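# Pass through the door into the aisle and relatch it

## Task

Get the robot through the doorway into the walled-in aisle and finish with that door closed and its latch engaged. The robot must stay upright and not end up tilted, or the attempt fails. The door must remain shut and latched on its own, not because the robot is holding or pressing it.

## Robot and tools

ROBOT. A Rainbow Robotics RB-Y1: a base with two drive wheels and two rear casters that can only drive straight or spin in place, never sideways. The base is 0.66 m long and 0.58 m wide, and its front edge sits 0.10 m ahead of the drive axle. Above it is a torso whose lower section (the leg) folds at ankle, knee and hip, then a chest carrying two 7-joint arms with parallel grippers and a pan/tilt head. Cameras: head_camera, left_wrist_camera, right_wrist_camera.

FRAMES. Base frame: origin on the floor halfway between the drive wheels, x ahead, y to the left, z up. The reported chest, left_hand and right_hand are in this frame. chest is a spine point 0.08 m under the shoulders; its x faces where the chest faces, its z runs up the spine. Each hand point lies between its finger pads; fingers extend along the hand's -z and close along its x. Printed hand positions can be wrong, more so with the arm stretched out. The odometry frame is the base frame at scene start. base_odometry counts wheel rotation only, so wheel slip looks like travel; heading is in radians, positive to the left, within -3.142 to 3.142.

execute_actions. Argument "actions": a list holding one action object or nothing (empty = just report state and images). An action may contain "base", "joints", "speeds", "min_time_s"; its parts start at once and may finish at different times. "base" holds exactly one key: translate_m, a straight drive in metres relative to where the base last reported itself, positive forward, -3 to 3; or rotate_rad, a turn in place in radians relative to the current heading, positive counter-clockwise seen from above, -3.2 to 3.2. "joints" maps joint names to absolute targets (radians, grippers in metres): torso_squat_rad 0 to 1.2 (bigger lowers a level chest); torso_shift_rad -0.3 to 0.6 (positive pushes hips forward); torso_pitch_rad -0.2 to 1.4 (positive bows forward); torso_yaw_rad -1.5 to 1.5 (positive left); shoulder_pitch -2.356 to 2.356 (0 hanging, negative swings forward and up); left_shoulder_roll_rad 0 to 3.141 and right_shoulder_roll_rad -3.141 to 0 (outward lift); shoulder_yaw -2.094 to 2.094; elbow -2.617 to 0.01 (negative bends); forearm_roll -3.141 to 3.141; wrist_pitch -1.57 to 1.919 (negative tips hand forward); hand_roll -2.705 to 2.705; gripper_m 0 to 0.1 (pad gap); head_pan_rad -0.523 to 0.523 (positive left); head_tilt_rad -0.35 to 1.57 (positive down). Arm joints carry left_ or right_ prefixes and share sign conventions, including yaw and rolls. Done-tolerance is ±0.02 rad, ±0.004 m for grippers. "speeds" caps this action's base speed: translate_m 0.05 to 0.4 m/s, rotate_rad 0.1 to 1.509 rad/s (defaults are the maxima; turns accelerate at 0.5 rad/s²). A base move needing more than 8.667 s is refused. "min_time_s" 0.1 to 8 sets a floor on each arm and head motion's duration. No action exceeds 15 s. Top speeds: arms 1 rad/s (wrist-end joints 1.5), head 1.5, squat and pitch 0.3, shift 0.15, torso yaw 0.6, grippers 0.1 m/s. "cameras": list of names, or "all"/null/omitted for every camera, [] for none. Any unknown key, name or out-of-range number rejects the whole call with no motion. A joint or base left out of an action may keep chasing an earlier target unseen by the statuses.

Torso combinations must hold: squat + shift <= 1.52; squat - shift + pitch <= 1.57; shift + 0.5 pitch - 0.4 squat <= 0.7; shift + 0.3 pitch - 0.5 squat <= 0.39. Breaking one leaves commanded torso joints short and off_target.

wait: "seconds" 0 to 10; commands nothing, returns state and images. zoom_image: "camera" and "region" [x0, y0, x1, y1] in pixels from the top-left of that camera's most recent full image, at most 504 by 504. finished_scene: "scene" is the current scene's integer; it is final and reports success, so call it only once the door is latched and the robot stands still and level.

RESULTS. base_status and joint_status per motion: done (for the base, wheels turned fully even if slipping); off_target (rested short, may still push); limit_stop_at_<name>; contact_stop (torso or arm met firm resistance); time_out (ran past 1.5x expected time plus 1 s, torso 2.5x, cap 14 s); stopped_with_arm (torso halted by an arm's contact stop); not_followed. After contact_stop, time_out or stopped_with_arm, every joint in that group (torso four; each arm's seven) freezes and forgets targets. "joint command not followed" plus a "cause:" line means an arm's targets were blocked by the self/arm-to-arm check and may be retried later; gripper commands still run. limit_stop_at_own_body means the body guard halted before touching; move arm or torso apart. on_its_own lists uncommanded parts; "held at" is a held target, not a position. "pictures" gives image order. A reported stop cancels the remaining calls in that same reply. A grasped object gives gripper off_target, which is fine; command at least 0.005 m under its width.

AVOID. The base never stops on collision; it can keep spinning wheels and pressing on the door or walls. A bent leg can stick out past the base front, and a leg meeting furniture may shove the robot backward without odometry noticing. Don't let the arms strike or squeeze each other, grippers included. After a stop, relieve arms first, then the torso, each in its own action. Too much weight or reach ahead of the drive wheels tips the robot forward with nothing to stop it. Arms are rated 3 kg; joint torque limits are 64.4 N m (shoulders), 33.1 (elbows), 23 (forearm, wrist, hand). Reaching one freezes the robot 10 s. Motors heat while loaded: MOTOR HOT at 65 °C, and an OVER-TEMPERATURE FAULT at 80 °C brakes that arm (limit_stop_at_motor_heat); resend targets afterward. The robot holds its last command while you think. Slamming the door, hard hits, very hard pushes and dropped things are penalised.

Each tool is called after "Request:" as name([rows], argument=value, ...), one row to a line, values as JSON.

## Session

Request:
execute_actions(actions=[])

Scene clock: 0.00 s.
base_odometry: x=+0.000 y=+0.000 heading=+0.000 (m, m, rad; odometry frame)
base_status: not commanded
joint_positions: torso_squat_rad=+0.350 torso_shift_rad=+0.000 torso_pitch_rad=+0.000 torso_yaw_rad=-0.001 left_shoulder_pitch_rad=-0.028 left_shoulder_roll_rad=+0.027 left_shoulder_yaw_rad=-0.058 left_elbow_rad=-0.165 left_forearm_roll_rad=+0.034 left_wrist_pitch_rad=-0.056 left_hand_roll_rad=-0.004 left_gripper_m=+0.099 right_shoulder_pitch_rad=-0.033 right_shoulder_roll_rad=-0.048 right_shoulder_yaw_rad=+0.047 right_elbow_rad=-0.212 right_forearm_roll_rad=-0.051 right_wrist_pitch_rad=-0.047 right_hand_roll_rad=+0.019 right_gripper_m=+0.100 head_pan_rad=-0.001 head_tilt_rad=+0.400
joint_status: not commanded
chest: x=-0.2279 y=-0.0011 z=+1.2475 quat_wxyz=(+1.000, +0.001, +0.000, +0.000) (m; base frame)
left_hand: x=-0.1150 y=+0.2342 z=+0.5722 quat_wxyz=(+0.992, +0.010, -0.123, -0.020) (m; base frame)
right_hand: x=-0.0908 y=-0.2504 z=+0.5760 quat_wxyz=(+0.989, -0.019, -0.144, +0.015) (m; base frame)
pictures: head_camera, left_wrist_camera, right_wrist_camera
Images, in order (width x height): head_camera 896x504, left_wrist_camera 644x364, right_wrist_camera 644x364.

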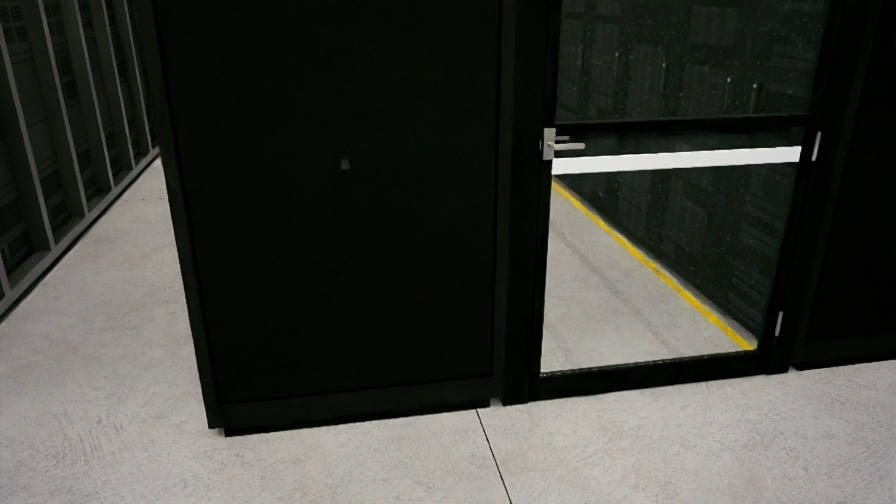

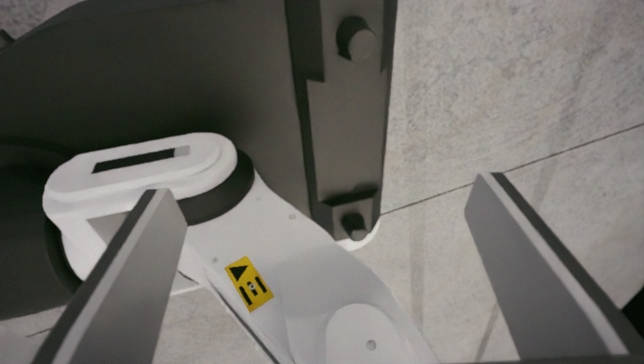

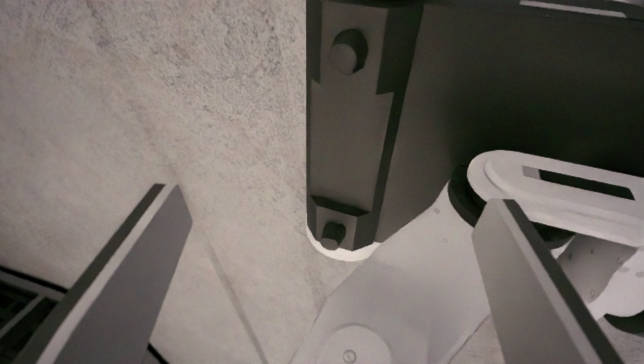

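Request:
execute_actions([
  {"joints":{"head_tilt_rad":0.0,"head_pan_rad":-0.3}},
], cameras=["head_camera"])

Request:
zoom_image(camera="head_camera", region=[250,250,750,504])

Scene clock: 1.17 s.
base_odometry: x=+0.000 y=+0.000 heading=+0.000 (m, m, rad; odometry frame)
base_status: not commanded
joint_positions: torso_squat_rad=+0.350 torso_shift_rad=+0.000 torso_pitch_rad=+0.000 torso_yaw_rad=-0.001 left_shoulder_pitch_rad=-0.028 left_shoulder_roll_rad=+0.027 left_shoulder_yaw_rad=-0.058 left_elbow_rad=-0.165 left_forearm_roll_rad=+0.034 left_wrist_pitch_rad=-0.056 left_hand_roll_rad=-0.004 left_gripper_m=+0.099 right_shoulder_pitch_rad=-0.033 right_shoulder_roll_rad=-0.048 right_shoulder_yaw_rad=+0.047 right_elbow_rad=-0.212 right_forearm_roll_rad=-0.051 right_wrist_pitch_rad=-0.047 right_hand_roll_rad=+0.019 right_gripper_m=+0.100 head_pan_rad=-0.300 head_tilt_rad=+0.000
joint_status: all done
chest: x=-0.2280 y=-0.0011 z=+1.2475 quat_wxyz=(+1.000, +0.001, +0.000, +0.000) (m; base frame)
left_hand: x=-0.1150 y=+0.2342 z=+0.5722 quat_wxyz=(+0.992, +0.010, -0.123, -0.020) (m; base frame)
right_hand: x=-0.0908 y=-0.2504 z=+0.5760 quat_wxyz=(+0.989, -0.019, -0.144, +0.015) (m; base frame)
pictures: head_camera
Images, in order (width x height): head_camera 896x504.

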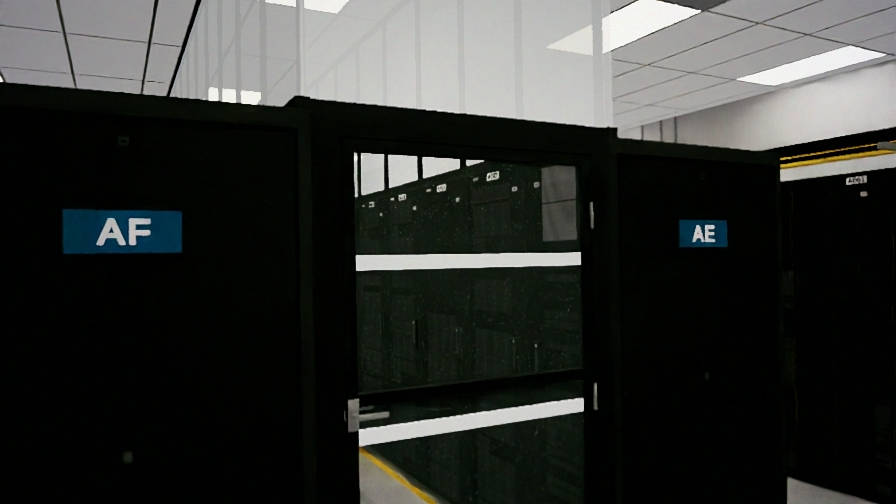

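Region (250, 250, 750, 504) of head_camera's 896x504 image, scaled by 1.008, with more detail than that image has; it fills the top 256 rows of this view, and the rest is white.

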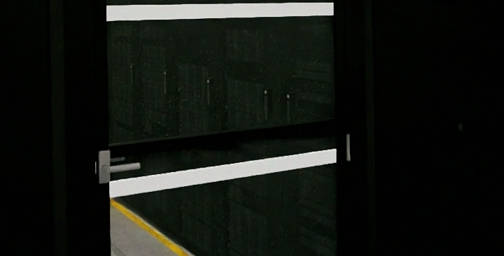

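Request:
execute_actions([
  {"base":{"rotate_rad":-0.27},"joints":{"head_tilt_rad":0.5,"head_pan_rad":0,"right_shoulder_pitch_rad":-0.3,"right_elbow_rad":-1.7,"right_wrist_pitch_rad":1.2,"right_shoulder_roll_rad":-0.1,"right_shoulder_yaw_rad":0,"right_forearm_roll_rad":0,"right_hand_roll_rad":0,"right_gripper_m":0.07}},
], cameras=[])

Request:
execute_actions([
  {"base":{"translate_m":1.1}},
], cameras=[])

Request:
execute_actions([
  {"base":{"rotate_rad":0.45},"joints":{"head_pan_rad":-0.2}},
])

Scene clock: 4.43 s.
base_odometry: x=+0.000 y=+0.000 heading=-0.270 (m, m, rad; odometry frame)
base_status: done
joint_positions: torso_squat_rad=+0.350 torso_shift_rad=+0.000 torso_pitch_rad=+0.000 torso_yaw_rad=-0.001 left_shoulder_pitch_rad=-0.028 left_shoulder_roll_rad=+0.027 left_shoulder_yaw_rad=-0.058 left_elbow_rad=-0.165 left_forearm_roll_rad=+0.034 left_wrist_pitch_rad=-0.056 left_hand_roll_rad=-0.004 left_gripper_m=+0.099 right_shoulder_pitch_rad=-0.300 right_shoulder_roll_rad=-0.100 right_shoulder_yaw_rad=+0.000 right_elbow_rad=-1.700 right_forearm_roll_rad=+0.000 right_wrist_pitch_rad=+1.200 right_hand_roll_rad=+0.000 right_gripper_m=+0.070 head_pan_rad=+0.000 head_tilt_rad=+0.500
joint_status: all done
chest: x=-0.2280 y=-0.0010 z=+1.2475 quat_wxyz=(+1.000, +0.001, +0.000, +0.000) (m; base frame)
left_hand: x=-0.1150 y=+0.2342 z=+0.5722 quat_wxyz=(+0.992, +0.010, -0.123, -0.020) (m; base frame)
right_hand: x=+0.2897 y=-0.2210 z=+0.9835 quat_wxyz=(+0.922, -0.036, -0.383, +0.054) (m; base frame)
pictures: none
No camera images: the call's "cameras" was empty. Leave "cameras" out to get every camera's image.

Scene clock: 8.63 s.
base_odometry: x=+1.060 y=-0.294 heading=-0.270 (m, m, rad; odometry frame)
base_status: done
joint_positions: torso_squat_rad=+0.350 torso_shift_rad=+0.000 torso_pitch_rad=+0.001 torso_yaw_rad=-0.001 left_shoulder_pitch_rad=-0.028 left_shoulder_roll_rad=+0.027 left_shoulder_yaw_rad=-0.058 left_elbow_rad=-0.165 left_forearm_roll_rad=+0.034 left_wrist_pitch_rad=-0.056 left_hand_roll_rad=-0.004 left_gripper_m=+0.099 right_shoulder_pitch_rad=-0.300 right_shoulder_roll_rad=-0.100 right_shoulder_yaw_rad=+0.000 right_elbow_rad=-1.700 right_forearm_roll_rad=+0.000 right_wrist_pitch_rad=+1.200 right_hand_roll_rad=+0.000 right_gripper_m=+0.070 head_pan_rad=+0.000 head_tilt_rad=+0.500
joint_status: not commanded
chest: x=-0.2279 y=-0.0010 z=+1.2475 quat_wxyz=(+1.000, +0.001, +0.000, +0.000) (m; base frame)
left_hand: x=-0.1150 y=+0.2342 z=+0.5722 quat_wxyz=(+0.992, +0.010, -0.123, -0.020) (m; base frame)
right_hand: x=+0.2897 y=-0.2210 z=+0.9834 quat_wxyz=(+0.922, -0.036, -0.382, +0.054) (m; base frame)
pictures: none
No camera images: the call's "cameras" was empty. Leave "cameras" out to get every camera's image.

Scene clock: 10.87 s.
base_odometry: x=+1.060 y=-0.294 heading=+0.179 (m, m, rad; odometry frame)
base_status: done
joint_positions: torso_squat_rad=+0.350 torso_shift_rad=+0.000 torso_pitch_rad=+0.001 torso_yaw_rad=-0.001 left_shoulder_pitch_rad=-0.028 left_shoulder_roll_rad=+0.027 left_shoulder_yaw_rad=-0.058 left_elbow_rad=-0.165 left_forearm_roll_rad=+0.034 left_wrist_pitch_rad=-0.056 left_hand_roll_rad=-0.004 left_gripper_m=+0.099 right_shoulder_pitch_rad=-0.300 right_shoulder_roll_rad=-0.100 right_shoulder_yaw_rad=+0.000 right_elbow_rad=-1.700 right_forearm_roll_rad=+0.000 right_wrist_pitch_rad=+1.200 right_hand_roll_rad=+0.000 right_gripper_m=+0.070 head_pan_rad=-0.200 head_tilt_rad=+0.500
joint_status: all done
chest: x=-0.2279 y=-0.0011 z=+1.2475 quat_wxyz=(+1.000, +0.001, +0.000, +0.000) (m; base frame)
left_hand: x=-0.1150 y=+0.2342 z=+0.5722 quat_wxyz=(+0.992, +0.010, -0.123, -0.020) (m; base frame)
right_hand: x=+0.2897 y=-0.2210 z=+0.9834 quat_wxyz=(+0.922, -0.036, -0.382, +0.054) (m; base frame)
pictures: head_camera, left_wrist_camera, right_wrist_camera
Images, in order (width x height): head_camera 896x504, left_wrist_camera 644x364, right_wrist_camera 644x364.

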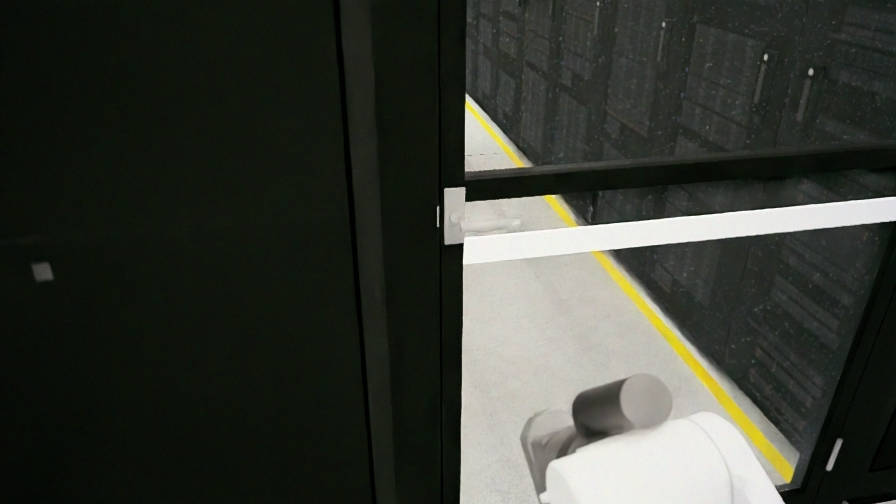

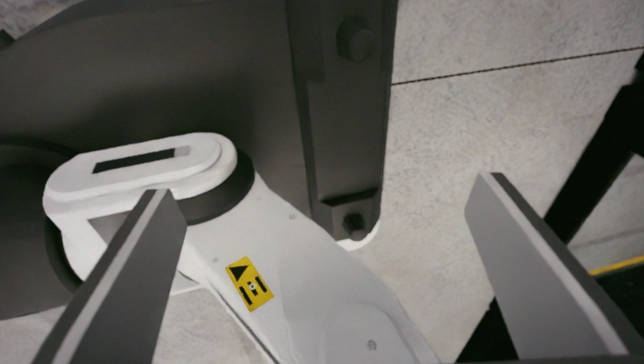

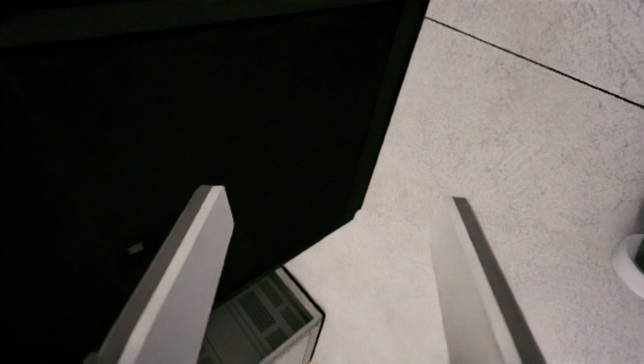

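Request:
execute_actions([
  {"base":{"translate_m":0.4},"joints":{"head_pan_rad":-0.35,"head_tilt_rad":0.7,"torso_squat_rad":0.1,"right_shoulder_roll_rad":-0.25,"right_shoulder_yaw_rad":-0.05}},
], cameras=["head_camera","right_wrist_camera"])

Scene clock: 13.77 s.
base_odometry: x=+1.453 y=-0.222 heading=+0.180 (m, m, rad; odometry frame)
base_status: done
joint_positions: torso_squat_rad=+0.100 torso_shift_rad=+0.000 torso_pitch_rad=+0.001 torso_yaw_rad=-0.001 left_shoulder_pitch_rad=-0.028 left_shoulder_roll_rad=+0.027 left_shoulder_yaw_rad=-0.058 left_elbow_rad=-0.165 left_forearm_roll_rad=+0.034 left_wrist_pitch_rad=-0.056 left_hand_roll_rad=-0.004 left_gripper_m=+0.099 right_shoulder_pitch_rad=-0.300 right_shoulder_roll_rad=-0.250 right_shoulder_yaw_rad=-0.050 right_elbow_rad=-1.700 right_forearm_roll_rad=+0.000 right_wrist_pitch_rad=+1.200 right_hand_roll_rad=+0.000 right_gripper_m=+0.070 head_pan_rad=-0.350 head_tilt_rad=+0.700
joint_status: all done
chest: x=-0.2279 y=-0.0011 z=+1.2864 quat_wxyz=(+1.000, +0.001, +0.000, +0.000) (m; base frame)
left_hand: x=-0.1150 y=+0.2342 z=+0.6111 quat_wxyz=(+0.992, +0.010, -0.123, -0.020) (m; base frame)
right_hand: x=+0.2934 y=-0.3106 z=+1.0400 quat_wxyz=(+0.915, -0.113, -0.387, +0.037) (m; base frame)
pictures: head_camera, right_wrist_camera
Images, in order (width x height): head_camera 896x504, right_wrist_camera 644x364.

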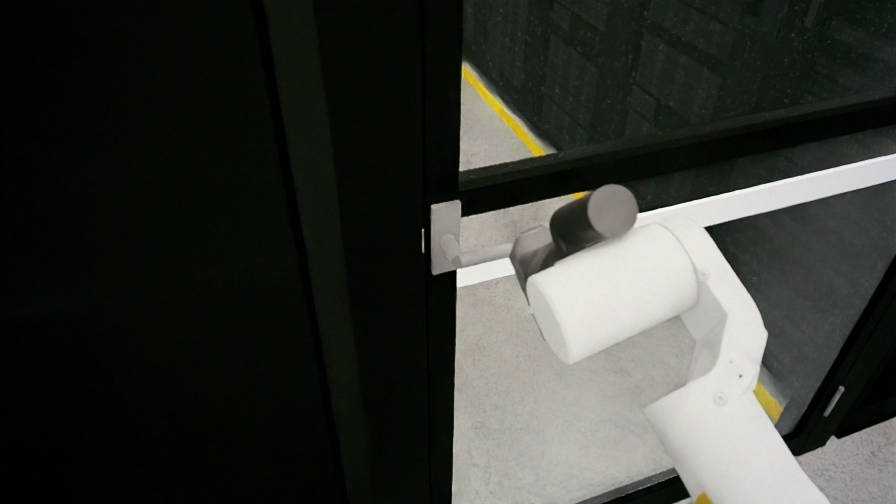

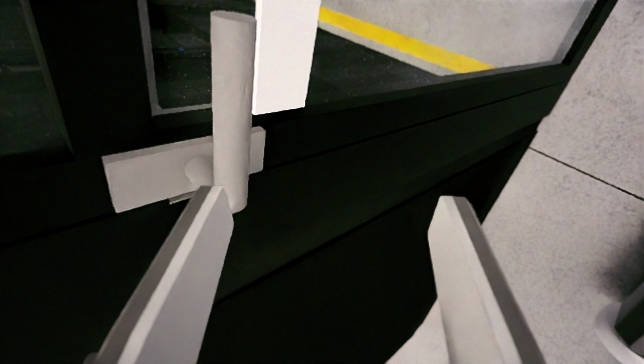

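Request:
execute_actions([
  {"base":{"translate_m":0.1},"joints":{"right_shoulder_roll_rad":-0.22,"right_gripper_m":0.08},"speeds":{"translate_m":0.15}},
], cameras=["head_camera","right_wrist_camera"])

Scene clock: 15.70 s.
base_odometry: x=+1.552 y=-0.204 heading=+0.180 (m, m, rad; odometry frame)
base_status: done
joint_positions: torso_squat_rad=+0.100 torso_shift_rad=+0.000 torso_pitch_rad=+0.001 torso_yaw_rad=-0.001 left_shoulder_pitch_rad=-0.028 left_shoulder_roll_rad=+0.027 left_shoulder_yaw_rad=-0.058 left_elbow_rad=-0.165 left_forearm_roll_rad=+0.034 left_wrist_pitch_rad=-0.056 left_hand_roll_rad=-0.004 left_gripper_m=+0.099 right_shoulder_pitch_rad=-0.299 right_shoulder_roll_rad=-0.220 right_shoulder_yaw_rad=-0.050 right_elbow_rad=-1.700 right_forearm_roll_rad=+0.000 right_wrist_pitch_rad=+1.200 right_hand_roll_rad=+0.000 right_gripper_m=+0.079 head_pan_rad=-0.350 head_tilt_rad=+0.700
joint_status: all done
chest: x=-0.2279 y=-0.0011 z=+1.2864 quat_wxyz=(+1.000, +0.001, +0.000, +0.000) (m; base frame)
left_hand: x=-0.1150 y=+0.2342 z=+0.6111 quat_wxyz=(+0.992, +0.010, -0.123, -0.020) (m; base frame)
right_hand: x=+0.2927 y=-0.2972 z=+1.0356 quat_wxyz=(+0.917, -0.098, -0.386, +0.036) (m; base frame)
pictures: head_camera, right_wrist_camera
Images, in order (width x height): head_camera 896x504, right_wrist_camera 644x364.

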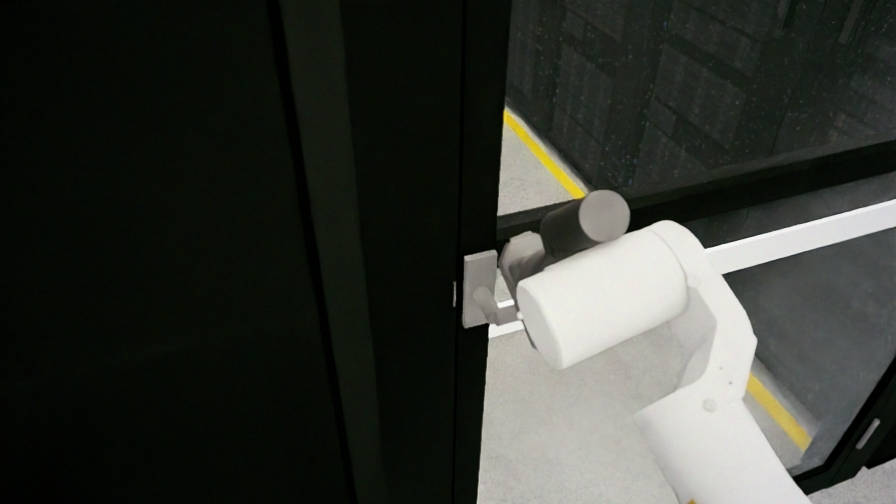

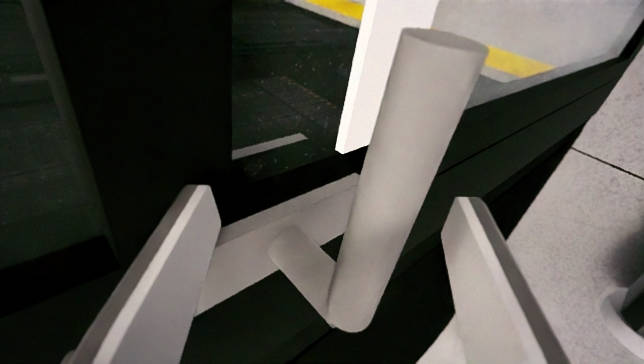

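Request:
execute_actions([
  {"joints":{"right_shoulder_roll_rad":-0.27,"torso_squat_rad":0.36}},
], cameras=["right_wrist_camera"])

Scene clock: 17.60 s.
base_odometry: x=+1.552 y=-0.204 heading=+0.180 (m, m, rad; odometry frame)
base_status: not commanded
joint_positions: torso_squat_rad=+0.360 torso_shift_rad=+0.000 torso_pitch_rad=+0.000 torso_yaw_rad=-0.001 left_shoulder_pitch_rad=-0.028 left_shoulder_roll_rad=+0.027 left_shoulder_yaw_rad=-0.058 left_elbow_rad=-0.165 left_forearm_roll_rad=+0.034 left_wrist_pitch_rad=-0.056 left_hand_roll_rad=-0.004 left_gripper_m=+0.099 right_shoulder_pitch_rad=-0.300 right_shoulder_roll_rad=-0.270 right_shoulder_yaw_rad=-0.050 right_elbow_rad=-1.700 right_forearm_roll_rad=+0.000 right_wrist_pitch_rad=+1.200 right_hand_roll_rad=+0.000 right_gripper_m=+0.080 head_pan_rad=-0.350 head_tilt_rad=+0.700
joint_status: all done
chest: x=-0.2280 y=-0.0010 z=+1.2451 quat_wxyz=(+1.000, +0.001, +0.000, +0.000) (m; base frame)
left_hand: x=-0.1149 y=+0.2342 z=+0.5698 quat_wxyz=(+0.992, +0.010, -0.123, -0.020) (m; base frame)
right_hand: x=+0.2933 y=-0.3196 z=+1.0015 quat_wxyz=(+0.913, -0.123, -0.387, +0.038) (m; base frame)
pictures: right_wrist_camera
Images, in order (width x height): right_wrist_camera 644x364.

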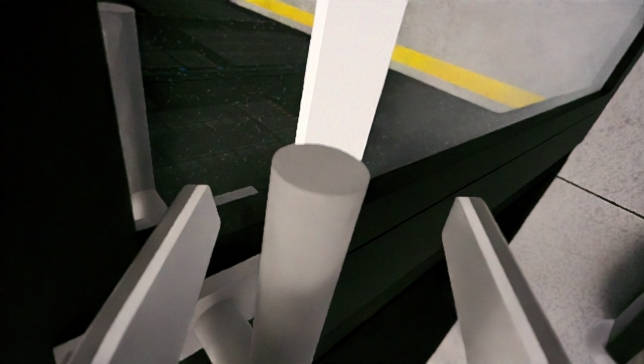

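Request:
execute_actions([
  {"joints":{"right_shoulder_roll_rad":-0.24,"right_gripper_m":0.04,"torso_squat_rad":0.56},"min_time_s":1},
], cameras=["head_camera","right_wrist_camera"])

Scene clock: 19.17 s.
base_odometry: x=+1.552 y=-0.204 heading=+0.180 (m, m, rad; odometry frame)
base_status: not commanded
joint_positions: torso_squat_rad=+0.485 torso_shift_rad=-0.002 torso_pitch_rad=-0.005 torso_yaw_rad=-0.002 left_shoulder_pitch_rad=-0.028 left_shoulder_roll_rad=+0.027 left_shoulder_yaw_rad=-0.058 left_elbow_rad=-0.165 left_forearm_roll_rad=+0.034 left_wrist_pitch_rad=-0.056 left_hand_roll_rad=-0.004 left_gripper_m=+0.099 right_shoulder_pitch_rad=-0.306 right_shoulder_roll_rad=-0.246 right_shoulder_yaw_rad=-0.055 right_elbow_rad=-1.706 right_forearm_roll_rad=+0.002 right_wrist_pitch_rad=+1.197 right_hand_roll_rad=-0.001 right_gripper_m=+0.044 head_pan_rad=-0.350 head_tilt_rad=+0.700
joint_status: torso_squat_rad contact_stop (moved +0.125 of +0.200); the others done
on_its_own: torso_squat_rad is held at +0.484, not at your +0.560, since a contact_stop
chest: x=-0.2304 y=-0.0010 z=+1.2093 quat_wxyz=(+1.000, +0.001, -0.002, -0.001) (m; base frame)
left_hand: x=-0.1139 y=+0.2339 z=+0.5345 quat_wxyz=(+0.992, +0.010, -0.126, -0.020) (m; base frame)
right_hand: x=+0.2948 y=-0.3100 z=+0.9716 quat_wxyz=(+0.911, -0.112, -0.396, +0.035) (m; base frame)
pictures: head_camera, right_wrist_camera
Images, in order (width x height): head_camera 896x504, right_wrist_camera 644x364.

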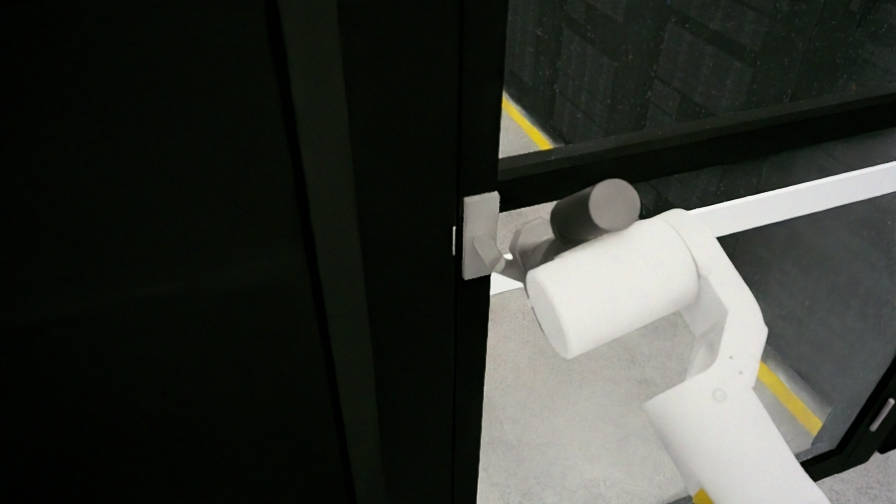

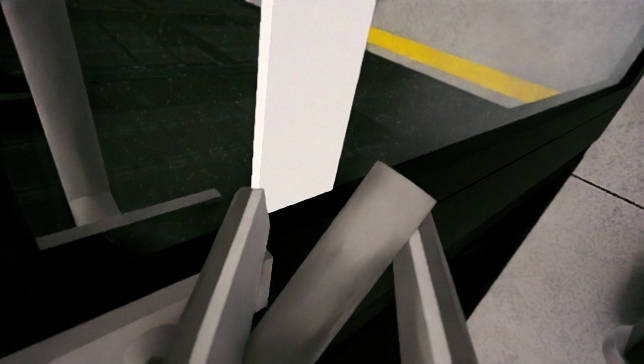

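Request:
execute_actions([
  {"joints":{"right_gripper_m":0.075}},
], cameras=[])

Request:
execute_actions([
  {"joints":{"torso_squat_rad":0.54,"right_shoulder_roll_rad":-0.23}},
], cameras=["head_camera","right_wrist_camera"])

Request:
execute_actions([
  {"base":{"translate_m":-0.06},"speeds":{"translate_m":0.05}},
], cameras=["head_camera","right_wrist_camera"])

Scene clock: 20.20 s.
base_odometry: x=+1.552 y=-0.204 heading=+0.180 (m, m, rad; odometry frame)
base_status: not commanded
joint_positions: torso_squat_rad=+0.485 torso_shift_rad=-0.002 torso_pitch_rad=-0.005 torso_yaw_rad=-0.002 left_shoulder_pitch_rad=-0.028 left_shoulder_roll_rad=+0.027 left_shoulder_yaw_rad=-0.058 left_elbow_rad=-0.165 left_forearm_roll_rad=+0.034 left_wrist_pitch_rad=-0.056 left_hand_roll_rad=-0.004 left_gripper_m=+0.099 right_shoulder_pitch_rad=-0.303 right_shoulder_roll_rad=-0.245 right_shoulder_yaw_rad=-0.055 right_elbow_rad=-1.704 right_forearm_roll_rad=+0.002 right_wrist_pitch_rad=+1.199 right_hand_roll_rad=-0.001 right_gripper_m=+0.075 head_pan_rad=-0.350 head_tilt_rad=+0.700
joint_status: all done
on_its_own: torso_squat_rad is held at +0.484, not at your +0.560, since a contact_stop
chest: x=-0.2307 y=-0.0010 z=+1.2093 quat_wxyz=(+1.000, +0.001, -0.002, -0.001) (m; base frame)
left_hand: x=-0.1139 y=+0.2339 z=+0.5345 quat_wxyz=(+0.992, +0.010, -0.126, -0.021) (m; base frame)
right_hand: x=+0.2930 y=-0.3100 z=+0.9691 quat_wxyz=(+0.912, -0.112, -0.393, +0.034) (m; base frame)
pictures: none
No camera images: the call's "cameras" was empty. Leave "cameras" out to get every camera's image.

Scene clock: 30.67 s.
TORQUE FAULT: right_elbow_rad reached its load limit. The robot stopped for 10 seconds, dropped its targets and accepts commands again. The stop added 9.3 s to the call and to motion_time.
base_odometry: x=+1.552 y=-0.204 heading=+0.180 (m, m, rad; odometry frame)
base_status: not commanded
joint_positions: torso_squat_rad=+0.536 torso_shift_rad=-0.005 torso_pitch_rad=-0.012 torso_yaw_rad=-0.005 left_shoulder_pitch_rad=-0.028 left_shoulder_roll_rad=+0.027 left_shoulder_yaw_rad=-0.058 left_elbow_rad=-0.165 left_forearm_roll_rad=+0.034 left_wrist_pitch_rad=-0.056 left_hand_roll_rad=-0.004 left_gripper_m=+0.099 right_shoulder_pitch_rad=-0.305 right_shoulder_roll_rad=-0.243 right_shoulder_yaw_rad=-0.064 right_elbow_rad=-1.711 right_forearm_roll_rad=+0.005 right_wrist_pitch_rad=+1.198 right_hand_roll_rad=-0.001 right_gripper_m=+0.075 head_pan_rad=-0.350 head_tilt_rad=+0.700
joint_status: all done
chest: x=-0.2350 y=-0.0012 z=+1.1916 quat_wxyz=(+1.000, +0.001, -0.006, -0.002) (m; base frame)
left_hand: x=-0.1126 y=+0.2336 z=+0.5178 quat_wxyz=(+0.991, +0.010, -0.129, -0.022) (m; base frame)
right_hand: x=+0.2906 y=-0.3142 z=+0.9595 quat_wxyz=(+0.909, -0.113, -0.401, +0.028) (m; base frame)
pictures: head_camera, right_wrist_camera
Images, in order (width x height): head_camera 896x504, right_wrist_camera 644x364.

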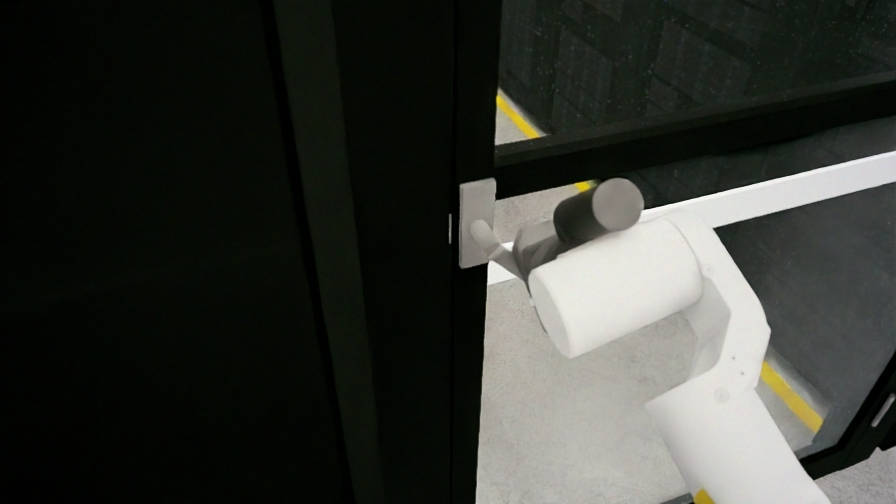

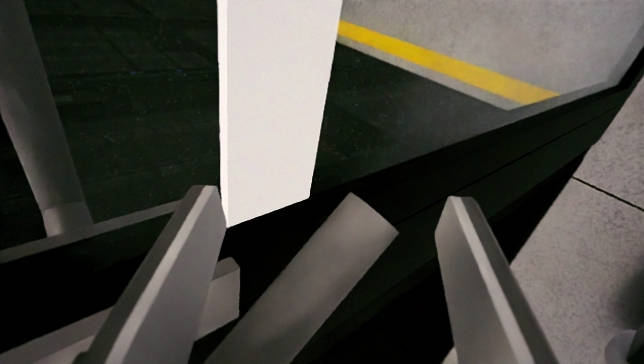

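not run: a stop came earlier in this reply.

Lever at its stop. Ease off and pull.

Request:
execute_actions([
  {"joints":{"torso_squat_rad":0.49,"torso_shift_rad":0,"torso_pitch_rad":0,"torso_yaw_rad":0}},
], cameras=[])

Request:
execute_actions([
  {"base":{"translate_m":-0.05},"speeds":{"translate_m":0.05}},
], cameras=["head_camera","right_wrist_camera"])

Scene clock: 31.37 s.
base_odometry: x=+1.552 y=-0.204 heading=+0.180 (m, m, rad; odometry frame)
base_status: not commanded
joint_positions: torso_squat_rad=+0.535 torso_shift_rad=-0.006 torso_pitch_rad=-0.014 torso_yaw_rad=-0.006 left_shoulder_pitch_rad=-0.028 left_shoulder_roll_rad=+0.027 left_shoulder_yaw_rad=-0.058 left_elbow_rad=-0.165 left_forearm_roll_rad=+0.034 left_wrist_pitch_rad=-0.056 left_hand_roll_rad=-0.004 left_gripper_m=+0.099 right_shoulder_pitch_rad=-0.305 right_shoulder_roll_rad=-0.243 right_shoulder_yaw_rad=-0.063 right_elbow_rad=-1.711 right_forearm_roll_rad=+0.005 right_wrist_pitch_rad=+1.198 right_hand_roll_rad=-0.001 right_gripper_m=+0.075 head_pan_rad=-0.350 head_tilt_rad=+0.700
joint_status: torso_squat_rad contact_stop (moved -0.001 of -0.046); the others done
on_its_own: torso_squat_rad is held at +0.535, not at your +0.490, since a contact_stop
chest: x=-0.2363 y=-0.0012 z=+1.1921 quat_wxyz=(+1.000, +0.001, -0.007, -0.003) (m; base frame)
left_hand: x=-0.1122 y=+0.2335 z=+0.5186 quat_wxyz=(+0.991, +0.010, -0.130, -0.023) (m; base frame)
right_hand: x=+0.2894 y=-0.3145 z=+0.9611 quat_wxyz=(+0.908, -0.113, -0.402, +0.028) (m; base frame)
pictures: none
No camera images: the call's "cameras" was empty. Leave "cameras" out to get every camera's image.

not run: a stop came earlier in this reply.

Request:
execute_actions([
  {"joints":{"right_elbow_rad":-1.74,"right_shoulder_pitch_rad":-0.32}},
], cameras=[])

Request:
execute_actions([
  {"base":{"translate_m":-0.05},"speeds":{"translate_m":0.05}},
], cameras=["head_camera","right_wrist_camera"])

Scene clock: 32.40 s.
base_odometry: x=+1.552 y=-0.204 heading=+0.180 (m, m, rad; odometry frame)
base_status: not commanded
joint_positions: torso_squat_rad=+0.535 torso_shift_rad=-0.006 torso_pitch_rad=-0.014 torso_yaw_rad=-0.006 left_shoulder_pitch_rad=-0.028 left_shoulder_roll_rad=+0.027 left_shoulder_yaw_rad=-0.058 left_elbow_rad=-0.165 left_forearm_roll_rad=+0.034 left_wrist_pitch_rad=-0.056 left_hand_roll_rad=-0.004 left_gripper_m=+0.099 right_shoulder_pitch_rad=-0.321 right_shoulder_roll_rad=-0.240 right_shoulder_yaw_rad=-0.060 right_elbow_rad=-1.742 right_forearm_roll_rad=+0.003 right_wrist_pitch_rad=+1.198 right_hand_roll_rad=-0.001 right_gripper_m=+0.075 head_pan_rad=-0.350 head_tilt_rad=+0.700
joint_status: all done
on_its_own: torso_squat_rad is held at +0.535, not at your +0.490, since a contact_stop
chest: x=-0.2363 y=-0.0009 z=+1.1921 quat_wxyz=(+1.000, +0.001, -0.007, -0.003) (m; base frame)
left_hand: x=-0.1123 y=+0.2336 z=+0.5185 quat_wxyz=(+0.991, +0.009, -0.130, -0.022) (m; base frame)
right_hand: x=+0.2964 y=-0.3058 z=+0.9811 quat_wxyz=(+0.899, -0.110, -0.423, +0.033) (m; base frame)
pictures: none
No camera images: the call's "cameras" was empty. Leave "cameras" out to get every camera's image.

Scene clock: 33.97 s.
base_odometry: x=+1.502 y=-0.213 heading=+0.180 (m, m, rad; odometry frame)
base_status: done
joint_positions: torso_squat_rad=+0.535 torso_shift_rad=-0.006 torso_pitch_rad=-0.013 torso_yaw_rad=-0.006 left_shoulder_pitch_rad=-0.028 left_shoulder_roll_rad=+0.027 left_shoulder_yaw_rad=-0.058 left_elbow_rad=-0.165 left_forearm_roll_rad=+0.034 left_wrist_pitch_rad=-0.056 left_hand_roll_rad=-0.004 left_gripper_m=+0.099 right_shoulder_pitch_rad=-0.322 right_shoulder_roll_rad=-0.240 right_shoulder_yaw_rad=-0.061 right_elbow_rad=-1.742 right_forearm_roll_rad=+0.004 right_wrist_pitch_rad=+1.197 right_hand_roll_rad=-0.001 right_gripper_m=+0.076 head_pan_rad=-0.350 head_tilt_rad=+0.700
joint_status: not commanded
on_its_own: torso_squat_rad is held at +0.535, not at your +0.490, since a contact_stop
chest: x=-0.2357 y=-0.0010 z=+1.1922 quat_wxyz=(+1.000, +0.001, -0.007, -0.003) (m; base frame)
left_hand: x=-0.1124 y=+0.2337 z=+0.5185 quat_wxyz=(+0.991, +0.010, -0.130, -0.022) (m; base frame)
right_hand: x=+0.2973 y=-0.3061 z=+0.9812 quat_wxyz=(+0.899, -0.110, -0.423, +0.032) (m; base frame)
pictures: head_camera, right_wrist_camera
Images, in order (width x height): head_camera 896x504, right_wrist_camera 644x364.

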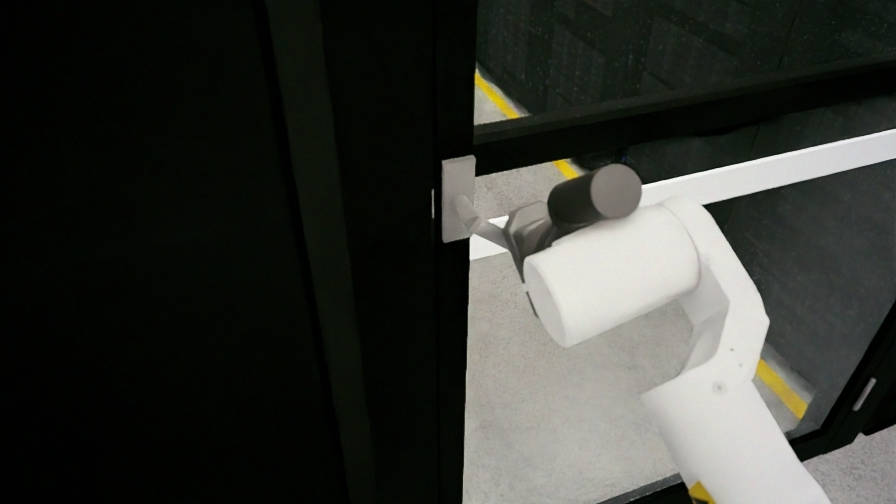

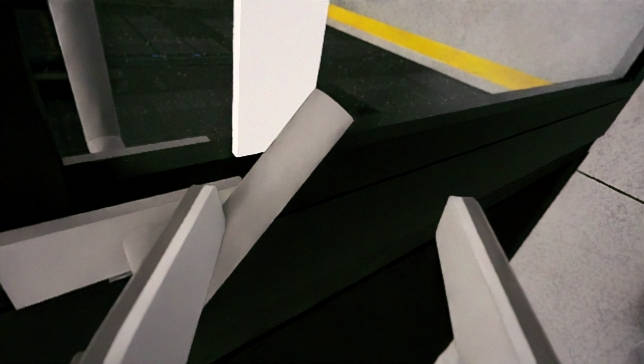

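Request:
execute_actions([
  {"base":{"translate_m":-0.04},"joints":{"torso_squat_rad":0.05,"torso_shift_rad":0,"torso_pitch_rad":0,"torso_yaw_rad":0}},
], cameras=[])

Request:
execute_actions([
  {"joints":{"right_elbow_rad":-1.8,"right_shoulder_pitch_rad":-0.4,"right_wrist_pitch_rad":1.75,"right_shoulder_yaw_rad":-0.08,"right_gripper_m":0.06}},
], cameras=["head_camera","right_wrist_camera"])

Scene clock: 38.33 s.
base_odometry: x=+1.463 y=-0.220 heading=+0.179 (m, m, rad; odometry frame)
base_status: done
joint_positions: torso_squat_rad=+0.050 torso_shift_rad=+0.000 torso_pitch_rad=+0.000 torso_yaw_rad=+0.000 left_shoulder_pitch_rad=-0.028 left_shoulder_roll_rad=+0.027 left_shoulder_yaw_rad=-0.058 left_elbow_rad=-0.165 left_forearm_roll_rad=+0.034 left_wrist_pitch_rad=-0.056 left_hand_roll_rad=-0.004 left_gripper_m=+0.099 right_shoulder_pitch_rad=-0.320 right_shoulder_roll_rad=-0.239 right_shoulder_yaw_rad=-0.060 right_elbow_rad=-1.740 right_forearm_roll_rad=+0.003 right_wrist_pitch_rad=+1.198 right_hand_roll_rad=-0.001 right_gripper_m=+0.075 head_pan_rad=-0.350 head_tilt_rad=+0.700
joint_status: all done
chest: x=-0.2279 y=-0.0011 z=+1.2891 quat_wxyz=(+1.000, +0.001, +0.000, +0.000) (m; base frame)
left_hand: x=-0.1150 y=+0.2343 z=+0.6137 quat_wxyz=(+0.992, +0.010, -0.123, -0.020) (m; base frame)
right_hand: x=+0.3031 y=-0.3024 z=+1.0688 quat_wxyz=(+0.903, -0.108, -0.415, +0.036) (m; base frame)
pictures: none
No camera images: the call's "cameras" was empty. Leave "cameras" out to get every camera's image.

Scene clock: 39.30 s.
base_odometry: x=+1.463 y=-0.220 heading=+0.179 (m, m, rad; odometry frame)
base_status: not commanded
joint_positions: torso_squat_rad=+0.050 torso_shift_rad=+0.000 torso_pitch_rad=+0.000 torso_yaw_rad=+0.000 left_shoulder_pitch_rad=-0.028 left_shoulder_roll_rad=+0.027 left_shoulder_yaw_rad=-0.058 left_elbow_rad=-0.165 left_forearm_roll_rad=+0.034 left_wrist_pitch_rad=-0.056 left_hand_roll_rad=-0.004 left_gripper_m=+0.099 right_shoulder_pitch_rad=-0.400 right_shoulder_roll_rad=-0.239 right_shoulder_yaw_rad=-0.080 right_elbow_rad=-1.800 right_forearm_roll_rad=+0.003 right_wrist_pitch_rad=+1.750 right_hand_roll_rad=-0.001 right_gripper_m=+0.060 head_pan_rad=-0.350 head_tilt_rad=+0.700
joint_status: all done
chest: x=-0.2279 y=-0.0011 z=+1.2891 quat_wxyz=(+1.000, +0.001, +0.000, +0.000) (m; base frame)
left_hand: x=-0.1150 y=+0.2343 z=+0.6138 quat_wxyz=(+0.992, +0.010, -0.123, -0.020) (m; base frame)
right_hand: x=+0.2325 y=-0.3052 z=+1.0540 quat_wxyz=(+0.969, -0.109, -0.222, +0.008) (m; base frame)
pictures: head_camera, right_wrist_camera
Images, in order (width x height): head_camera 896x504, right_wrist_camera 644x364.

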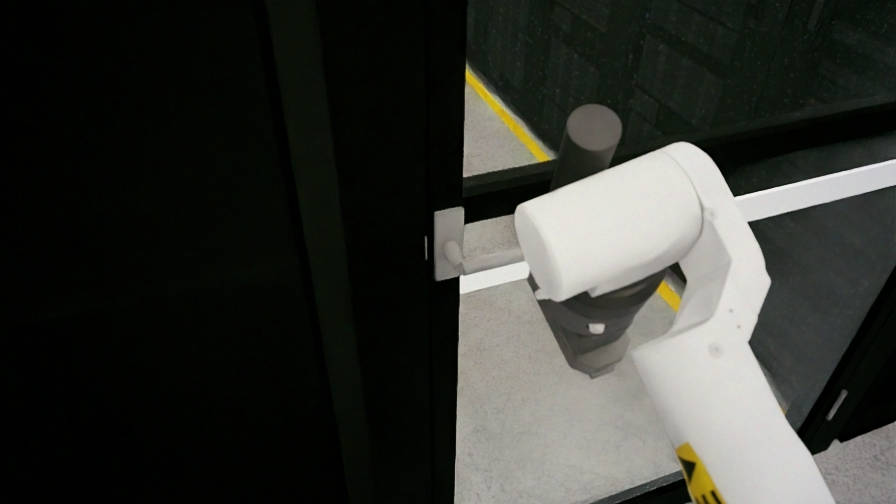

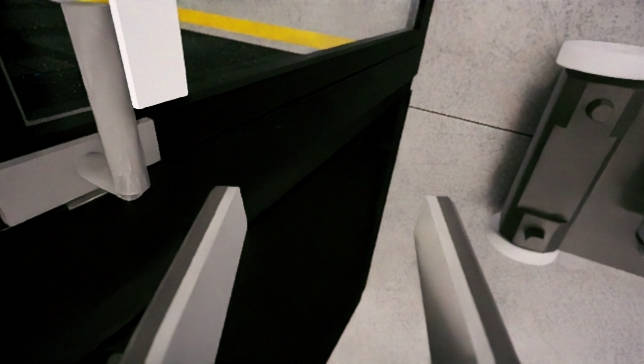

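Request:
execute_actions([
  {"base":{"translate_m":0.15},"speeds":{"translate_m":0.15}},
], cameras=["right_wrist_camera"])

Scene clock: 41.50 s.
base_odometry: x=+1.611 y=-0.194 heading=+0.180 (m, m, rad; odometry frame)
base_status: done
joint_positions: torso_squat_rad=+0.050 torso_shift_rad=+0.000 torso_pitch_rad=+0.000 torso_yaw_rad=+0.000 left_shoulder_pitch_rad=-0.028 left_shoulder_roll_rad=+0.027 left_shoulder_yaw_rad=-0.058 left_elbow_rad=-0.165 left_forearm_roll_rad=+0.034 left_wrist_pitch_rad=-0.056 left_hand_roll_rad=-0.004 left_gripper_m=+0.099 right_shoulder_pitch_rad=-0.400 right_shoulder_roll_rad=-0.239 right_shoulder_yaw_rad=-0.080 right_elbow_rad=-1.800 right_forearm_roll_rad=+0.003 right_wrist_pitch_rad=+1.750 right_hand_roll_rad=-0.001 right_gripper_m=+0.060 head_pan_rad=-0.350 head_tilt_rad=+0.700
joint_status: not commanded
chest: x=-0.2280 y=-0.0011 z=+1.2891 quat_wxyz=(+1.000, +0.001, +0.000, +0.000) (m; base frame)
left_hand: x=-0.1149 y=+0.2343 z=+0.6138 quat_wxyz=(+0.992, +0.010, -0.123, -0.020) (m; base frame)
right_hand: x=+0.2325 y=-0.3052 z=+1.0541 quat_wxyz=(+0.969, -0.109, -0.222, +0.008) (m; base frame)
pictures: right_wrist_camera
Images, in order (width x height): right_wrist_camera 644x364.

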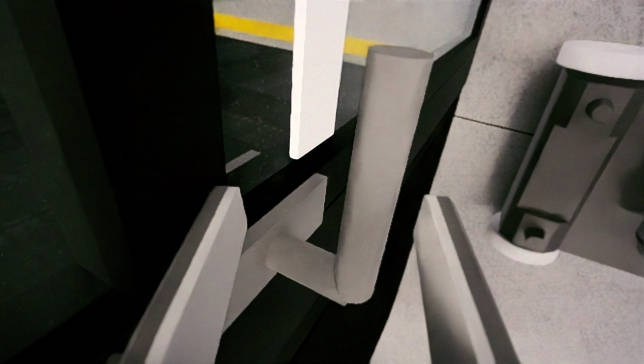

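Good. Descend 5.5 cm, grip.

Request:
execute_actions([
  {"joints":{"torso_squat_rad":0.42}},
], cameras=["right_wrist_camera"])

Request:
execute_actions([
  {"joints":{"right_gripper_m":0.012}},
], cameras=["right_wrist_camera"])

Scene clock: 43.67 s.
base_odometry: x=+1.611 y=-0.194 heading=+0.180 (m, m, rad; odometry frame)
base_status: not commanded
joint_positions: torso_squat_rad=+0.420 torso_shift_rad=+0.000 torso_pitch_rad=+0.000 torso_yaw_rad=+0.000 left_shoulder_pitch_rad=-0.028 left_shoulder_roll_rad=+0.027 left_shoulder_yaw_rad=-0.058 left_elbow_rad=-0.165 left_forearm_roll_rad=+0.034 left_wrist_pitch_rad=-0.056 left_hand_roll_rad=-0.004 left_gripper_m=+0.099 right_shoulder_pitch_rad=-0.400 right_shoulder_roll_rad=-0.239 right_shoulder_yaw_rad=-0.080 right_elbow_rad=-1.800 right_forearm_roll_rad=+0.003 right_wrist_pitch_rad=+1.750 right_hand_roll_rad=-0.001 right_gripper_m=+0.060 head_pan_rad=-0.350 head_tilt_rad=+0.700
joint_status: all done
chest: x=-0.2281 y=-0.0010 z=+1.2291 quat_wxyz=(+1.000, +0.001, +0.000, +0.000) (m; base frame)
left_hand: x=-0.1149 y=+0.2343 z=+0.5538 quat_wxyz=(+0.992, +0.010, -0.123, -0.020) (m; base frame)
right_hand: x=+0.2325 y=-0.3052 z=+0.9942 quat_wxyz=(+0.969, -0.109, -0.222, +0.008) (m; base frame)
pictures: right_wrist_camera
Images, in order (width x height): right_wrist_camera 644x364.

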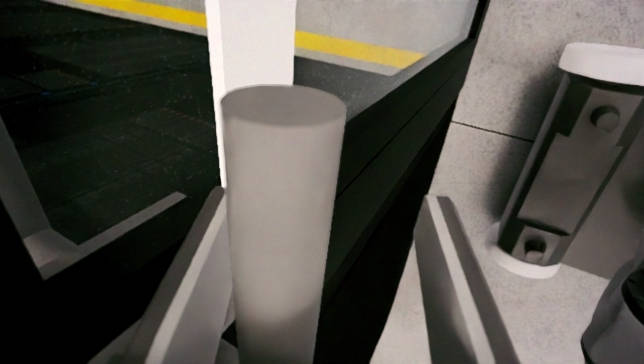

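Scene clock: 44.63 s.
base_odometry: x=+1.611 y=-0.194 heading=+0.180 (m, m, rad; odometry frame)
base_status: not commanded
joint_positions: torso_squat_rad=+0.420 torso_shift_rad=+0.001 torso_pitch_rad=+0.001 torso_yaw_rad=+0.000 left_shoulder_pitch_rad=-0.028 left_shoulder_roll_rad=+0.027 left_shoulder_yaw_rad=-0.058 left_elbow_rad=-0.165 left_forearm_roll_rad=+0.034 left_wrist_pitch_rad=-0.056 left_hand_roll_rad=-0.004 left_gripper_m=+0.099 right_shoulder_pitch_rad=-0.406 right_shoulder_roll_rad=-0.240 right_shoulder_yaw_rad=-0.081 right_elbow_rad=-1.802 right_forearm_roll_rad=+0.004 right_wrist_pitch_rad=+1.746 right_hand_roll_rad=-0.001 right_gripper_m=+0.025 head_pan_rad=-0.350 head_tilt_rad=+0.700
joint_status: right_gripper_m off_target (ended at +0.025, target +0.012)
chest: x=-0.2271 y=-0.0010 z=+1.2291 quat_wxyz=(+1.000, +0.001, +0.001, +0.000) (m; base frame)
left_hand: x=-0.1149 y=+0.2344 z=+0.5538 quat_wxyz=(+0.992, +0.010, -0.123, -0.019) (m; base frame)
right_hand: x=+0.2362 y=-0.3046 z=+0.9974 quat_wxyz=(+0.968, -0.110, -0.227, +0.008) (m; base frame)
pictures: right_wrist_camera
Images, in order (width x height): right_wrist_camera 644x364.

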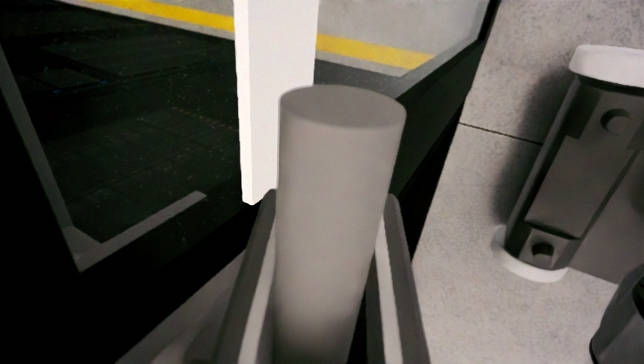

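Request:
execute_actions([
  {"base":{"translate_m":0.008},"joints":{"torso_squat_rad":0.53,"right_hand_roll_rad":-0.2,"right_shoulder_roll_rad":-0.225},"min_time_s":1},
], cameras=["head_camera","right_wrist_camera"])

Request:
execute_actions([
  {"base":{"translate_m":-0.04},"speeds":{"translate_m":0.05}},
], cameras=["head_camera","right_wrist_camera"])

Scene clock: 55.33 s.
TORQUE FAULT: right_elbow_rad reached its load limit. The robot stopped for 10 seconds, dropped its targets and accepts commands again. The stop added 9.5 s to the call and to motion_time.
base_odometry: x=+1.619 y=-0.192 heading=+0.180 (m, m, rad; odometry frame)
base_status: done
joint_positions: torso_squat_rad=+0.459 torso_shift_rad=-0.002 torso_pitch_rad=-0.006 torso_yaw_rad=+0.000 left_shoulder_pitch_rad=-0.028 left_shoulder_roll_rad=+0.027 left_shoulder_yaw_rad=-0.058 left_elbow_rad=-0.165 left_forearm_roll_rad=+0.034 left_wrist_pitch_rad=-0.056 left_hand_roll_rad=-0.004 left_gripper_m=+0.099 right_shoulder_pitch_rad=-0.411 right_shoulder_roll_rad=-0.240 right_shoulder_yaw_rad=-0.084 right_elbow_rad=-1.809 right_forearm_roll_rad=+0.005 right_wrist_pitch_rad=+1.747 right_hand_roll_rad=-0.057 right_gripper_m=+0.019 head_pan_rad=-0.350 head_tilt_rad=+0.700
joint_status: torso_squat_rad contact_stop (moved +0.039 of +0.110); right_hand_roll_rad torque_fault (moved -0.055 of -0.199); the others done
on_its_own: torso_squat_rad is held at +0.459, not at your +0.530, since a contact_stop; right_hand_roll_rad is held at -0.056, not at your -0.200, since a torque_fault; right_gripper_m moved -0.006 toward your old target +0.012
chest: x=-0.2311 y=-0.0008 z=+1.2174 quat_wxyz=(+1.000, +0.001, -0.003, +0.000) (m; base frame)
left_hand: x=-0.1140 y=+0.2342 z=+0.5427 quat_wxyz=(+0.992, +0.010, -0.126, -0.020) (m; base frame)
right_hand: x=+0.2357 y=-0.3045 z=+0.9940 quat_wxyz=(+0.965, -0.103, -0.240, -0.020) (m; base frame)
pictures: head_camera, right_wrist_camera
Images, in order (width x height): head_camera 896x504, right_wrist_camera 644x364.

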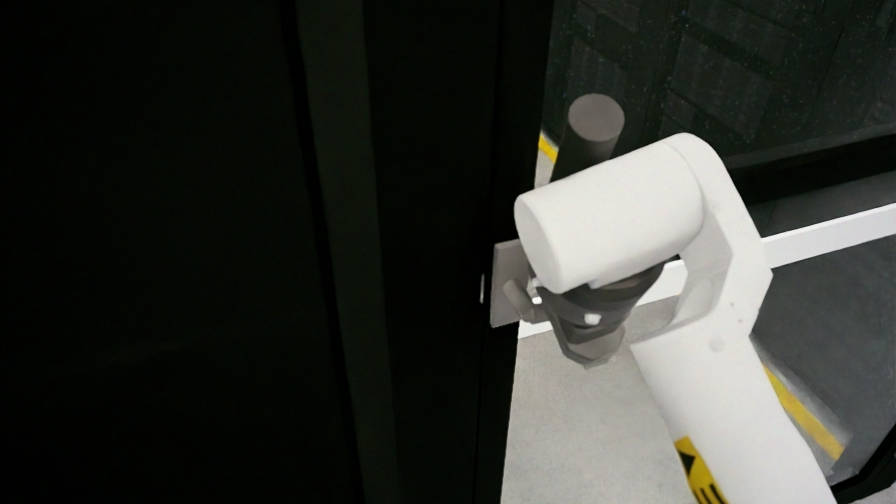

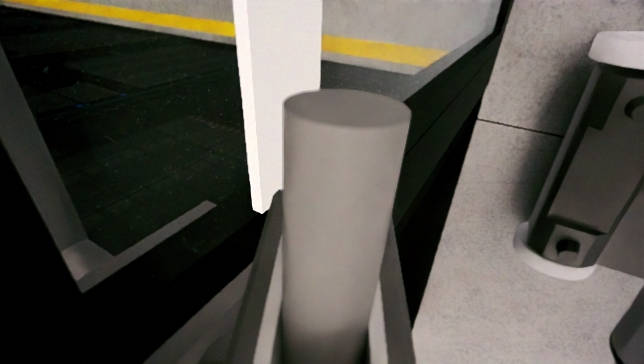

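not run: a stop came earlier in this reply.


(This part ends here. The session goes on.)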